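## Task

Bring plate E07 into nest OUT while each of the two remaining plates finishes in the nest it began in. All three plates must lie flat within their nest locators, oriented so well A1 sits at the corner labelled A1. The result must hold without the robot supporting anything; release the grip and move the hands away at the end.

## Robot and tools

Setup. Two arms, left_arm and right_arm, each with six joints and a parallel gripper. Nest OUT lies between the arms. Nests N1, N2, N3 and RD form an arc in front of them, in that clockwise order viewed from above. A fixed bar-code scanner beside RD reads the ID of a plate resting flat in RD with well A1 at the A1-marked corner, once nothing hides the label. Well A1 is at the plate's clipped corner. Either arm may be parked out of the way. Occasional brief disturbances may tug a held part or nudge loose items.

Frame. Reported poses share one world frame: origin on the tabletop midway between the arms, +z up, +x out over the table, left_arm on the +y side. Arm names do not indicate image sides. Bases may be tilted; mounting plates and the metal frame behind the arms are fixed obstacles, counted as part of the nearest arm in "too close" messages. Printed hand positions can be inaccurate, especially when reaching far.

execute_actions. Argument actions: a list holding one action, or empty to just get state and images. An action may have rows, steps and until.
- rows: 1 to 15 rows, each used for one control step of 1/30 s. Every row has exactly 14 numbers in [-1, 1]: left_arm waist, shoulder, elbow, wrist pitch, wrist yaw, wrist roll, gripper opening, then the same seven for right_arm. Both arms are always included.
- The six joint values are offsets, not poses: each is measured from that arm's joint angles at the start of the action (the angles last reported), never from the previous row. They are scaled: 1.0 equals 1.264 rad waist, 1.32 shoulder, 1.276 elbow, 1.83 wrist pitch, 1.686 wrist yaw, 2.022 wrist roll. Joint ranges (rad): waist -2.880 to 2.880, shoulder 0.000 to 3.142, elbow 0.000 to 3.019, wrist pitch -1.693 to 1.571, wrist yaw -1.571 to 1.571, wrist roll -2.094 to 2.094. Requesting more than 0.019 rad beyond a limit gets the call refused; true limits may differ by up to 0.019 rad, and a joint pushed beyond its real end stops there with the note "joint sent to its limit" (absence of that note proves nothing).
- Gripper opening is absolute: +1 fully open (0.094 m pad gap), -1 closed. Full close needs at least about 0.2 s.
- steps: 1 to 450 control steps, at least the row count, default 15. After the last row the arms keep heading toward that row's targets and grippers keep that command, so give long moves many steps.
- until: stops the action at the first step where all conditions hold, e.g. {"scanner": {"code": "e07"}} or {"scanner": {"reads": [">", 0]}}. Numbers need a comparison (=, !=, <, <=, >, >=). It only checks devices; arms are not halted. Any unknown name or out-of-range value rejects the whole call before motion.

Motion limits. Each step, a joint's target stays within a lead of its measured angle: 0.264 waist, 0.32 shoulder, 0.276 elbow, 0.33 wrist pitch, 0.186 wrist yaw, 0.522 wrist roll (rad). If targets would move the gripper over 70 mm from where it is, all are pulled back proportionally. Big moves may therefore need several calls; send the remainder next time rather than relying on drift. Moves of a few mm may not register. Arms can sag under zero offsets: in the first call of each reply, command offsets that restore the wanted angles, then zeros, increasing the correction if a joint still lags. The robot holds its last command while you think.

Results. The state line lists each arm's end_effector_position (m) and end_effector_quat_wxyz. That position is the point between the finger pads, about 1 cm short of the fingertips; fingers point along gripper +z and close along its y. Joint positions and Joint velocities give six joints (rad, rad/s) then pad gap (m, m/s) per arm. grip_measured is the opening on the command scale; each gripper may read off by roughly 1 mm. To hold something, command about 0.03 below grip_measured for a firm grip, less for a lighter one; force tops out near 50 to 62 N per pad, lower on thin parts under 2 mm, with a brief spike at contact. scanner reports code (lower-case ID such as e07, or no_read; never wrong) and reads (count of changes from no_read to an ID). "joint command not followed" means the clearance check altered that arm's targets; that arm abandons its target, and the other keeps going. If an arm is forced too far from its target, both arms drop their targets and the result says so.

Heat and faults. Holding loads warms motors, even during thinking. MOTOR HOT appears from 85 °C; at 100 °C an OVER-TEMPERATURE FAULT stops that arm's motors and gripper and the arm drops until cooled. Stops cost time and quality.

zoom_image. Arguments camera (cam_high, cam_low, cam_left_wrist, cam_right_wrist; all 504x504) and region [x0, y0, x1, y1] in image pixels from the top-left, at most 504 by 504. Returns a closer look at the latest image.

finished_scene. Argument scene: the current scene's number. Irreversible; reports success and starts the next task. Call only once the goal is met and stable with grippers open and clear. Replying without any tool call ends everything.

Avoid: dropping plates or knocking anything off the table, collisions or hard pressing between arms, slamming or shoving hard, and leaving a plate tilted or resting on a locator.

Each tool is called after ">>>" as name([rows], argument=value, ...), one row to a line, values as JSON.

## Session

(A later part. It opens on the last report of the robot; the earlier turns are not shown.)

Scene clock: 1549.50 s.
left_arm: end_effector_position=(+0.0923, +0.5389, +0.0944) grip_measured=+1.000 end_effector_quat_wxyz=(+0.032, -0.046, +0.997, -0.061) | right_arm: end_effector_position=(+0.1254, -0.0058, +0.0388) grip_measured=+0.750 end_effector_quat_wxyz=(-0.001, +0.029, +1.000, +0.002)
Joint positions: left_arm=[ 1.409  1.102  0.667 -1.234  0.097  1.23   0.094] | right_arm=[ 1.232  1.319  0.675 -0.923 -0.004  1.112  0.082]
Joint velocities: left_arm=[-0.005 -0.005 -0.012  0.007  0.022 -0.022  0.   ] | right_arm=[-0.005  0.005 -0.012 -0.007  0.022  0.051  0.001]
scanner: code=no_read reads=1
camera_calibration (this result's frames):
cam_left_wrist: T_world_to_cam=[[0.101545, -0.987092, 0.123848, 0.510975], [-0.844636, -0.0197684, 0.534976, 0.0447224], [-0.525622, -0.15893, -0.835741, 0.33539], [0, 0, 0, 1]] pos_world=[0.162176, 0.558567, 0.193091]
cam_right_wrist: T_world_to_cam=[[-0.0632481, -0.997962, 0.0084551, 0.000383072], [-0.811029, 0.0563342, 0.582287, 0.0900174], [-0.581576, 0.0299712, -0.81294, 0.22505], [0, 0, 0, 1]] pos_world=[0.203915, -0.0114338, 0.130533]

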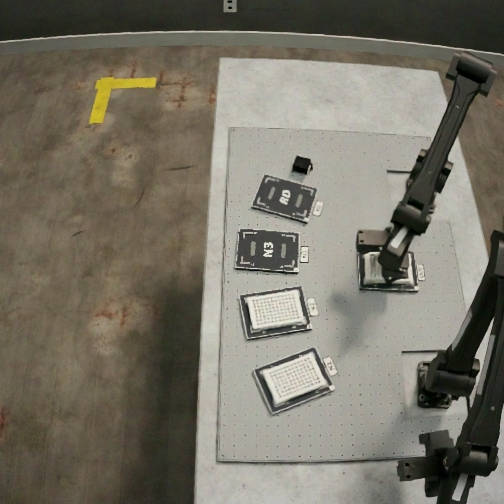

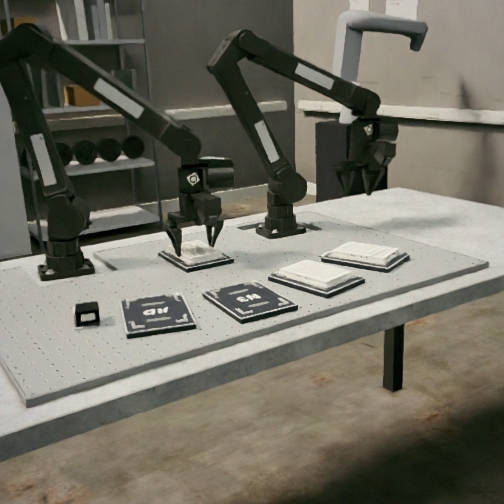

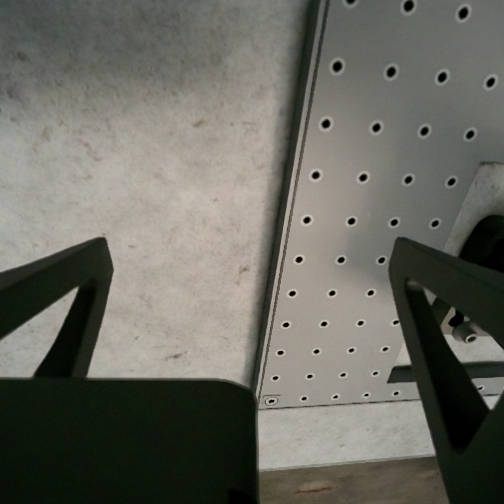

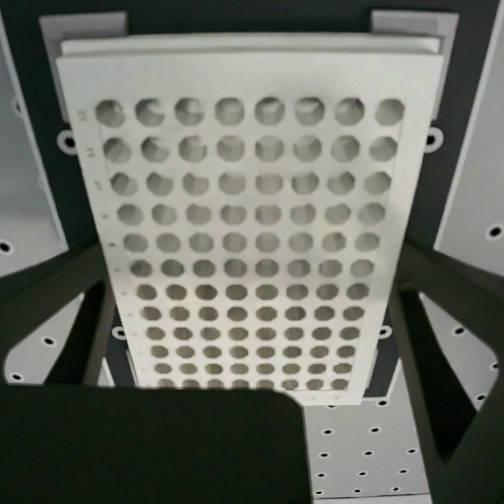

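>>> zoom_image(camera="cam_right_wrist", region=[20, 0, 500, 120])

>>> execute_actions(actions=[])

>>> zoom_image(camera="cam_low", region=[140, 210, 250, 290])

Region (20, 0, 500, 120) of cam_right_wrist's 504x504 image, scaled by 1.050, with more detail than that image has; it fills the top 126 rows of this view, and the rest is white.

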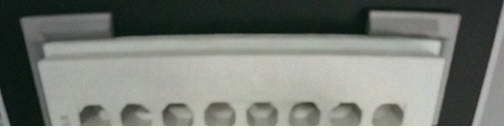

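Scene clock: 1554.37 s.
left_arm: end_effector_position=(+0.0923, +0.5389, +0.0944) grip_measured=+1.000 end_effector_quat_wxyz=(+0.032, -0.046, +0.997, -0.061) | right_arm: end_effector_position=(+0.1254, -0.0058, +0.0387) grip_measured=+0.750 end_effector_quat_wxyz=(-0.001, +0.029, +1.000, +0.002)
Joint positions: left_arm=[ 1.409  1.102  0.667 -1.234  0.097  1.23   0.094] | right_arm=[ 1.232  1.32   0.675 -0.923 -0.004  1.112  0.082]
Joint velocities: left_arm=[-0.024 -0.005 -0.007  0.002 -0.022 -0.007  0.   ] | right_arm=[-0.015  0.005 -0.022 -0.022 -0.037 -0.066  0.   ]
scanner: code=no_read reads=1
camera_calibration (this result's frames):
cam_left_wrist: T_world_to_cam=[[0.101545, -0.987092, 0.123848, 0.510975], [-0.844636, -0.0197684, 0.534976, 0.0447224], [-0.525622, -0.15893, -0.835741, 0.33539], [0, 0, 0, 1]] pos_world=[0.162176, 0.558567, 0.193091]
cam_right_wrist: T_world_to_cam=[[-0.0632465, -0.997959, 0.00879789, 0.000339046], [-0.810919, 0.0565273, 0.582421, 0.0900489], [-0.58173, 0.0297017, -0.81284, 0.224968], [0, 0, 0, 1]] pos_world=[0.203915, -0.0114338, 0.130414]

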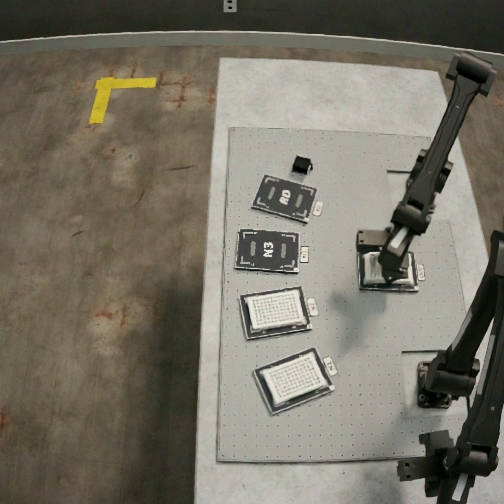

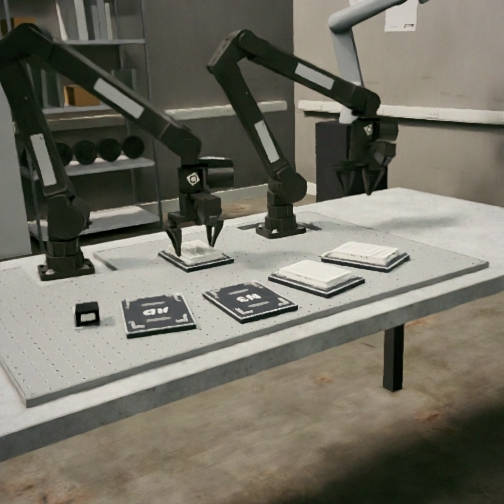

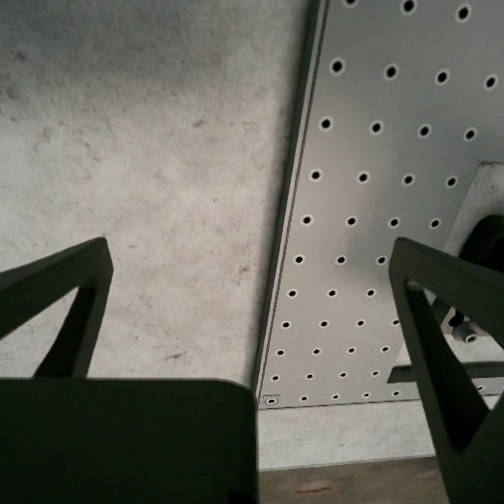

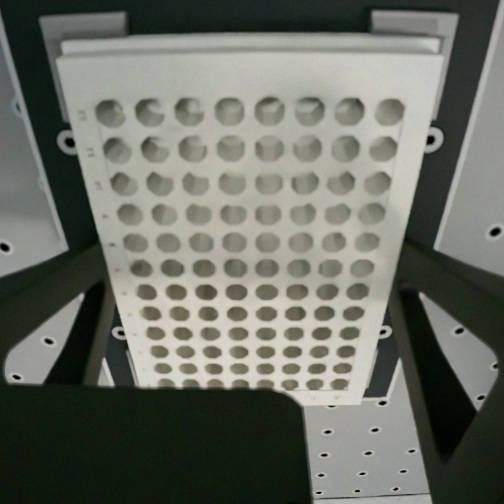

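Region (140, 210, 250, 290) of cam_low's 504x504 image, scaled by 4.582, with more detail than that image has; it fills the top 367 rows of this view, and the rest is white.

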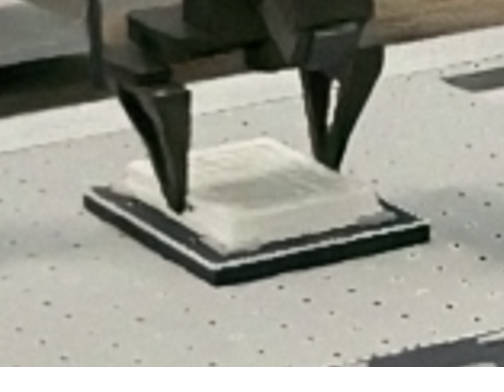

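>>> execute_actions([
  {"rows": [[0,0,0,0,0,0,1,0,0.012,0,0,0,0,0.75],[0,0,0,0,0,0,1,0,0.012,0,0,0,0,0.77],[0,0,0,0,0,0,1,0,0.011,0,0,0,0,0.80],[0,0,0,0,0,0,1,0,0.010,0,0,0,0,0.85],[0,0,0,0,0,0,1,0,0.009,0,0,0,0,0.92],[0,0,0,0,0,0,1,0,0.008,0,0,0,0,1.0]], "steps": 9},
])

Scene clock: 1567.10 s.
left_arm: end_effector_position=(+0.0923, +0.5389, +0.0944) grip_measured=+1.000 end_effector_quat_wxyz=(+0.032, -0.046, +0.997, -0.061) | right_arm: end_effector_position=(+0.1254, -0.0058, +0.0387) grip_measured=+1.000 end_effector_quat_wxyz=(-0.001, +0.029, +1.000, +0.002)
Joint positions: left_arm=[ 1.409  1.102  0.667 -1.234  0.097  1.23   0.094] | right_arm=[ 1.232  1.32   0.675 -0.923 -0.004  1.112  0.094]
Joint velocities: left_arm=[-0.015  0.005  0.002  0.002  0.007  0.022  0.   ] | right_arm=[-0.005 -0.005 -0.007 -0.002 -0.051 -0.022  0.   ]
scanner: code=no_read reads=1
camera_calibration (this result's frames):
cam_left_wrist: T_world_to_cam=[[0.101545, -0.987092, 0.123848, 0.510975], [-0.844636, -0.0197684, 0.534976, 0.0447224], [-0.525622, -0.15893, -0.835741, 0.33539], [0, 0, 0, 1]] pos_world=[0.162176, 0.558567, 0.193091]
cam_right_wrist: T_world_to_cam=[[-0.0632465, -0.997959, 0.00879789, 0.000339046], [-0.810919, 0.0565273, 0.582421, 0.0900489], [-0.58173, 0.0297017, -0.81284, 0.224968], [0, 0, 0, 1]] pos_world=[0.203915, -0.0114338, 0.130414]

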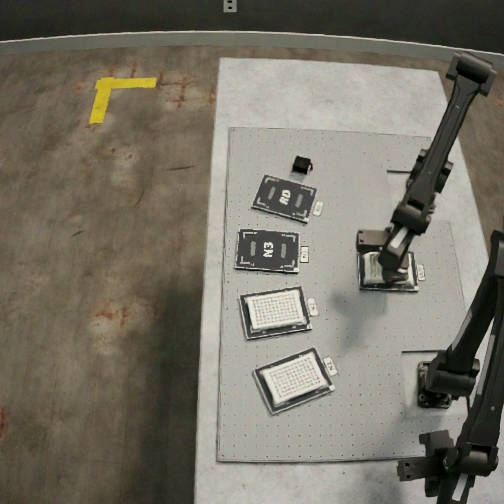

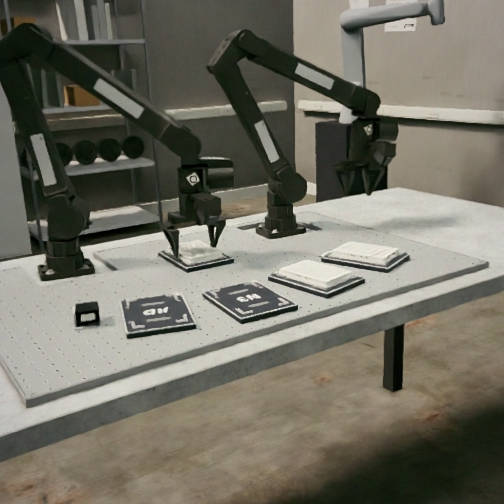

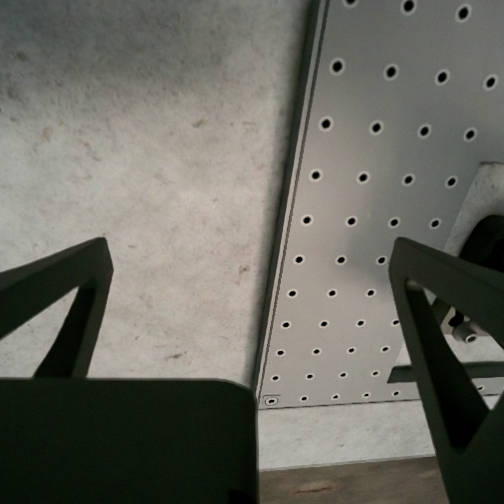

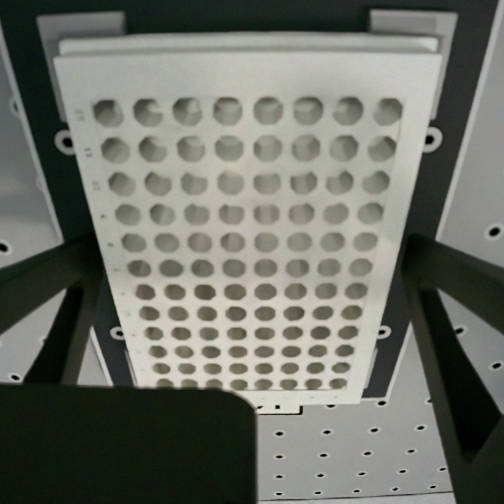

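>>> execute_actions([
  {"rows": [[0,0,0,0,0,0,1,0,-0.006,0,-0.005,0,0,1],[0,0,0,0,0,0,1,0,-0.015,0,-0.009,0,0,1],[0,0,0,0,0,0,1,0,-0.027,0,-0.013,0,0,1],[0,0,0,0,0,0,1,0,-0.042,0,-0.018,0,0,1],[0,0,0,0,0,0,1,0,-0.059,0,-0.023,0,0,1],[0,0,0,0,0,0,1,0,-0.077,0,-0.028,0,0,1],[0,0,0,0,0,0,1,0,-0.095,0,-0.033,0,0,1],[0,0,0,0,0,0,1,0,-0.112,0,-0.037,0,0,1],[0,0,0,0,0,0,1,0,-0.127,0,-0.040,0,0,1],[0,0,0,0,0,0,1,0,-0.139,0,-0.042,0,0,1],[0,0,0,0,0,0,1,0,-0.147,0,-0.043,0,0,1],[0,0,0,0,0,0,1,0,-0.152,0,-0.044,0,0,1]], "steps": 14},
])

Scene clock: 1587.13 s.
left_arm: end_effector_position=(+0.0923, +0.5389, +0.0944) grip_measured=+1.000 end_effector_quat_wxyz=(+0.032, -0.046, +0.997, -0.061) | right_arm: end_effector_position=(+0.1240, -0.0084, +0.0962) grip_measured=+1.000 end_effector_quat_wxyz=(+0.033, +0.029, +0.997, +0.066)
Joint positions: left_arm=[ 1.409  1.102  0.667 -1.234  0.097  1.23   0.094] | right_arm=[ 1.232  1.108  0.675 -0.989 -0.004  1.112  0.094]
Joint velocities: left_arm=[-0.005 -0.005 -0.007  0.012  0.037  0.066  0.   ] | right_arm=[-0.005 -0.308 -0.012 -0.032 -0.007 -0.007  0.   ]
scanner: code=no_read reads=1
camera_calibration (this result's frames):
cam_left_wrist: T_world_to_cam=[[0.101545, -0.987092, 0.123848, 0.510975], [-0.844636, -0.0197684, 0.534976, 0.0447224], [-0.525622, -0.15893, -0.835741, 0.33539], [0, 0, 0, 1]] pos_world=[0.162176, 0.558567, 0.193091]
cam_right_wrist: T_world_to_cam=[[-0.0591671, -0.990792, -0.121777, 0.0093171], [-0.850911, -0.0137296, 0.525131, 0.0653875], [-0.521968, 0.134692, -0.842263, 0.267271], [0, 0, 0, 1]] pos_world=[0.195697, -0.0258703, 0.19191]

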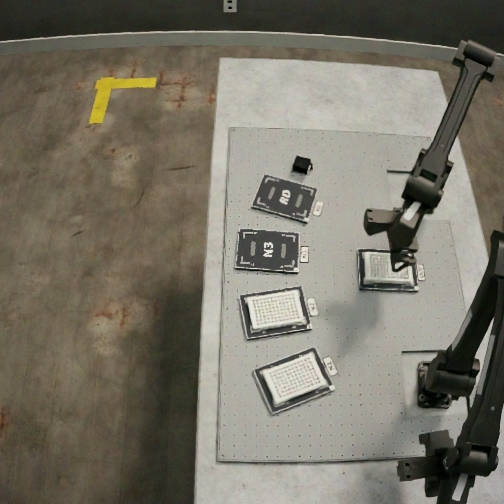

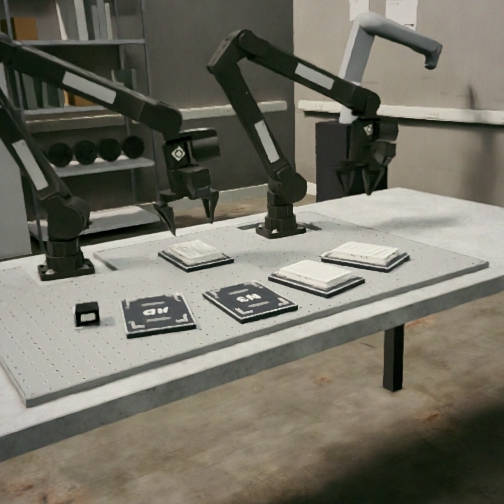

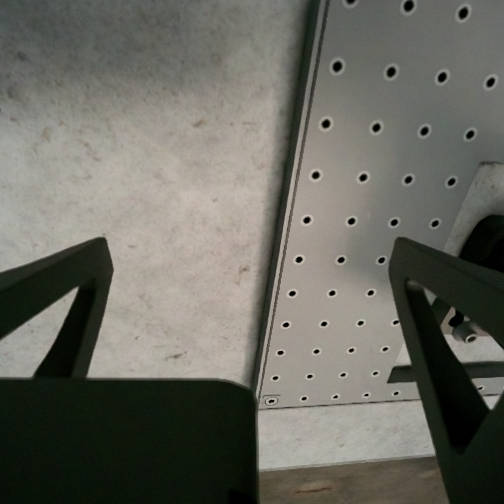

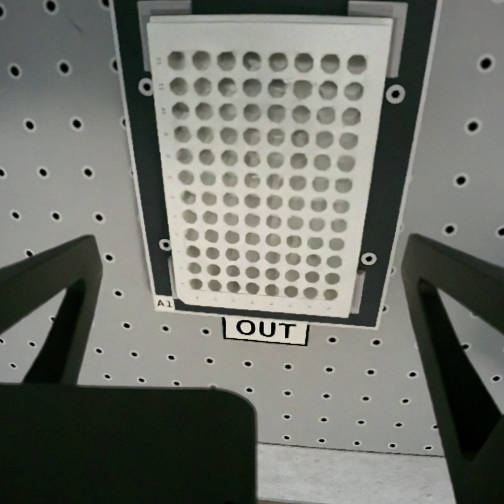

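>>> zoom_image(camera="cam_right_wrist", region=[130, 230, 410, 350])

>>> zoom_image(camera="cam_right_wrist", region=[120, 0, 430, 120])

>>> zoom_image(camera="cam_low", region=[140, 220, 250, 290])

Region (130, 230, 410, 350) of cam_right_wrist's 504x504 image, scaled by 1.800, with more detail than that image has; it fills the top 216 rows of this view, and the rest is white.

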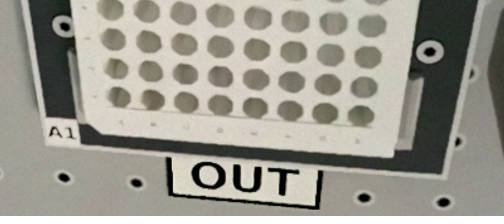

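Region (120, 0, 430, 120) of cam_right_wrist's 504x504 image, scaled by 1.626, with more detail than that image has; it fills the top 195 rows of this view, and the rest is white.

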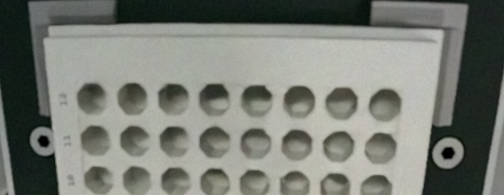

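Region (140, 220, 250, 290) of cam_low's 504x504 image, scaled by 4.582, with more detail than that image has; it fills the top 321 rows of this view, and the rest is white.

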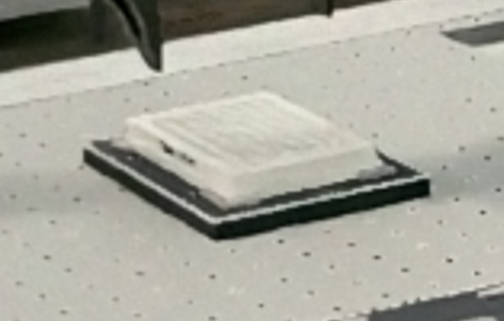

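>>> zoom_image(camera="cam_high", region=[230, 275, 350, 425])

>>> zoom_image(camera="cam_low", region=[255, 230, 425, 310])

Region (230, 275, 350, 425) of cam_high's 504x504 image, scaled by 3.360, with more detail than that image has; it fills the left 403 columns of this view, and the rest is white.

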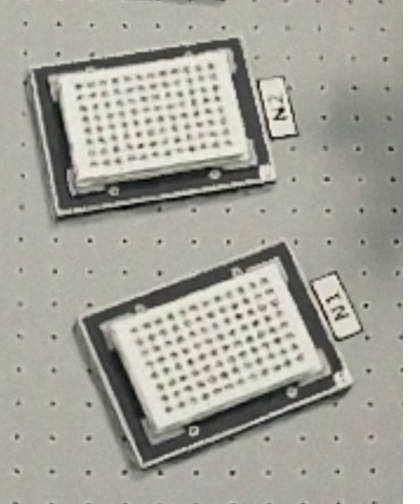

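Region (255, 230, 425, 310) of cam_low's 504x504 image, scaled by 2.965, with more detail than that image has; it fills the top 237 rows of this view, and the rest is white.

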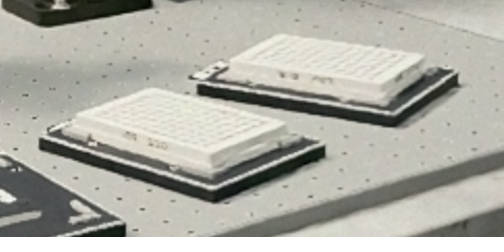

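>>> execute_actions([
  {"rows": [[0,0,0,0,0,0,1,-0.006,-0.004,0,0,0,0,1],[0,0,0,0,0,0,1,-0.018,-0.010,0,0,0,0,1],[0,0,0,0,0,0,1,-0.036,-0.018,0,0,0,0,1],[0,0,0,0,0,0,1,-0.060,-0.028,0,0,0,0,1],[0,0,0,0,0,0,1,-0.088,-0.039,0,0,0,0,1],[0,0,0,0,0,0,1,-0.118,-0.051,0,0,0,0,1],[0,0,0,0,0,0,1,-0.150,-0.063,0,0,0,0,1],[0,0,0,0,0,0,1,-0.182,-0.075,0,0,0,0,1],[0,0,0,0,0,0,1,-0.212,-0.086,0,0,0,0,1],[0,0,0,0,0,0,1,-0.240,-0.096,0,0,0,0,1],[0,0,0,0,0,0,1,-0.264,-0.104,0,0,0,0,1],[0,0,0,0,0,0,1,-0.282,-0.110,0,0,0,0,1],[0,0,0,0,0,0,1,-0.294,-0.114,0,0,0,0,1],[0,0,0,0,0,0,1,-0.300,-0.116,0,0,0,0,1]], "steps": 17},
])

Scene clock: 1611.27 s.
left_arm: end_effector_position=(+0.0923, +0.5389, +0.0944) grip_measured=+1.000 end_effector_quat_wxyz=(+0.032, -0.046, +0.997, -0.061) | right_arm: end_effector_position=(+0.2116, -0.0820, +0.1405) grip_measured=+1.000 end_effector_quat_wxyz=(+0.095, +0.218, +0.964, +0.120)
Joint positions: left_arm=[ 1.409  1.102  0.667 -1.234  0.097  1.23   0.094] | right_arm=[ 0.844  0.947  0.675 -0.992 -0.004  1.112  0.094]
Joint velocities: left_arm=[ 0.005 -0.005 -0.002 -0.007  0.007 -0.037  0.   ] | right_arm=[-0.005 -0.015 -0.027  0.002  0.022  0.051  0.   ]
scanner: code=no_read reads=1
camera_calibration (this result's frames):
cam_left_wrist: T_world_to_cam=[[0.101545, -0.987092, 0.123848, 0.510975], [-0.844636, -0.0197684, 0.534976, 0.0447224], [-0.525622, -0.15893, -0.835741, 0.33539], [0, 0, 0, 1]] pos_world=[0.162176, 0.558567, 0.193091]
cam_right_wrist: T_world_to_cam=[[-0.405313, -0.876144, -0.260946, 0.0491631], [-0.853972, 0.260993, 0.450127, 0.149423], [-0.326271, 0.405283, -0.853986, 0.342658], [0, 0, 0, 1]] pos_world=[0.259329, -0.134798, 0.238195]

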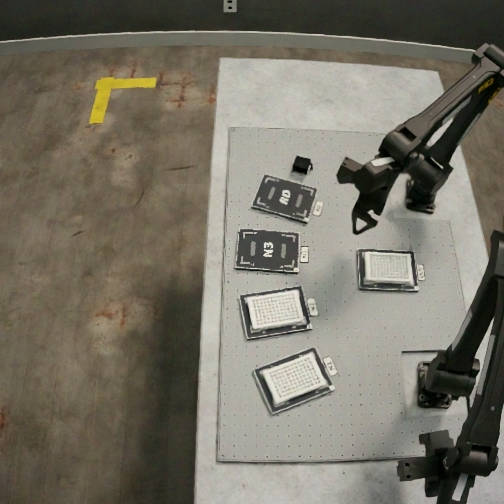

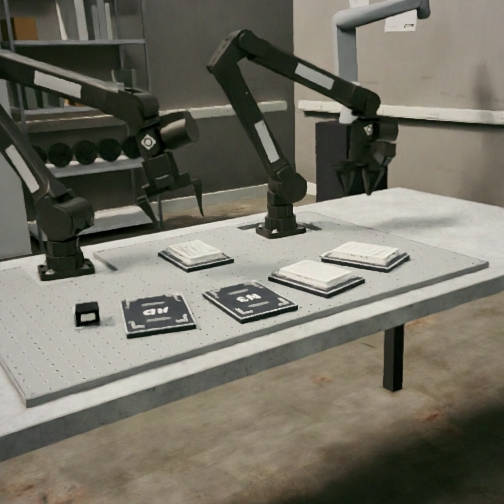

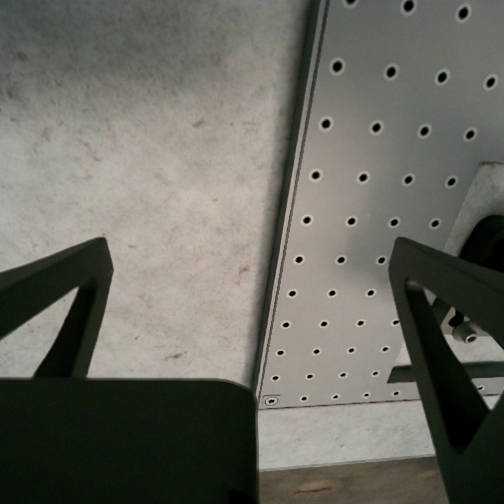

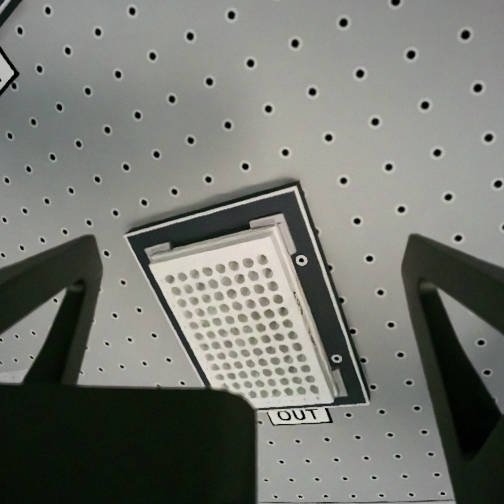

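>>> zoom_image(camera="cam_high", region=[345, 235, 435, 305])

Region (345, 235, 435, 305) of cam_high's 504x504 image, scaled by 5.600, with more detail than that image has.

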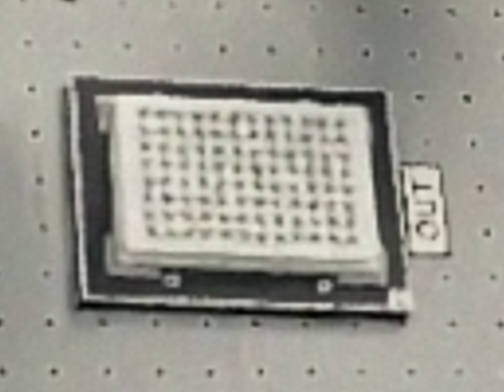

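>>> finished_scene(scene=1)

The scene is finished: the task was done.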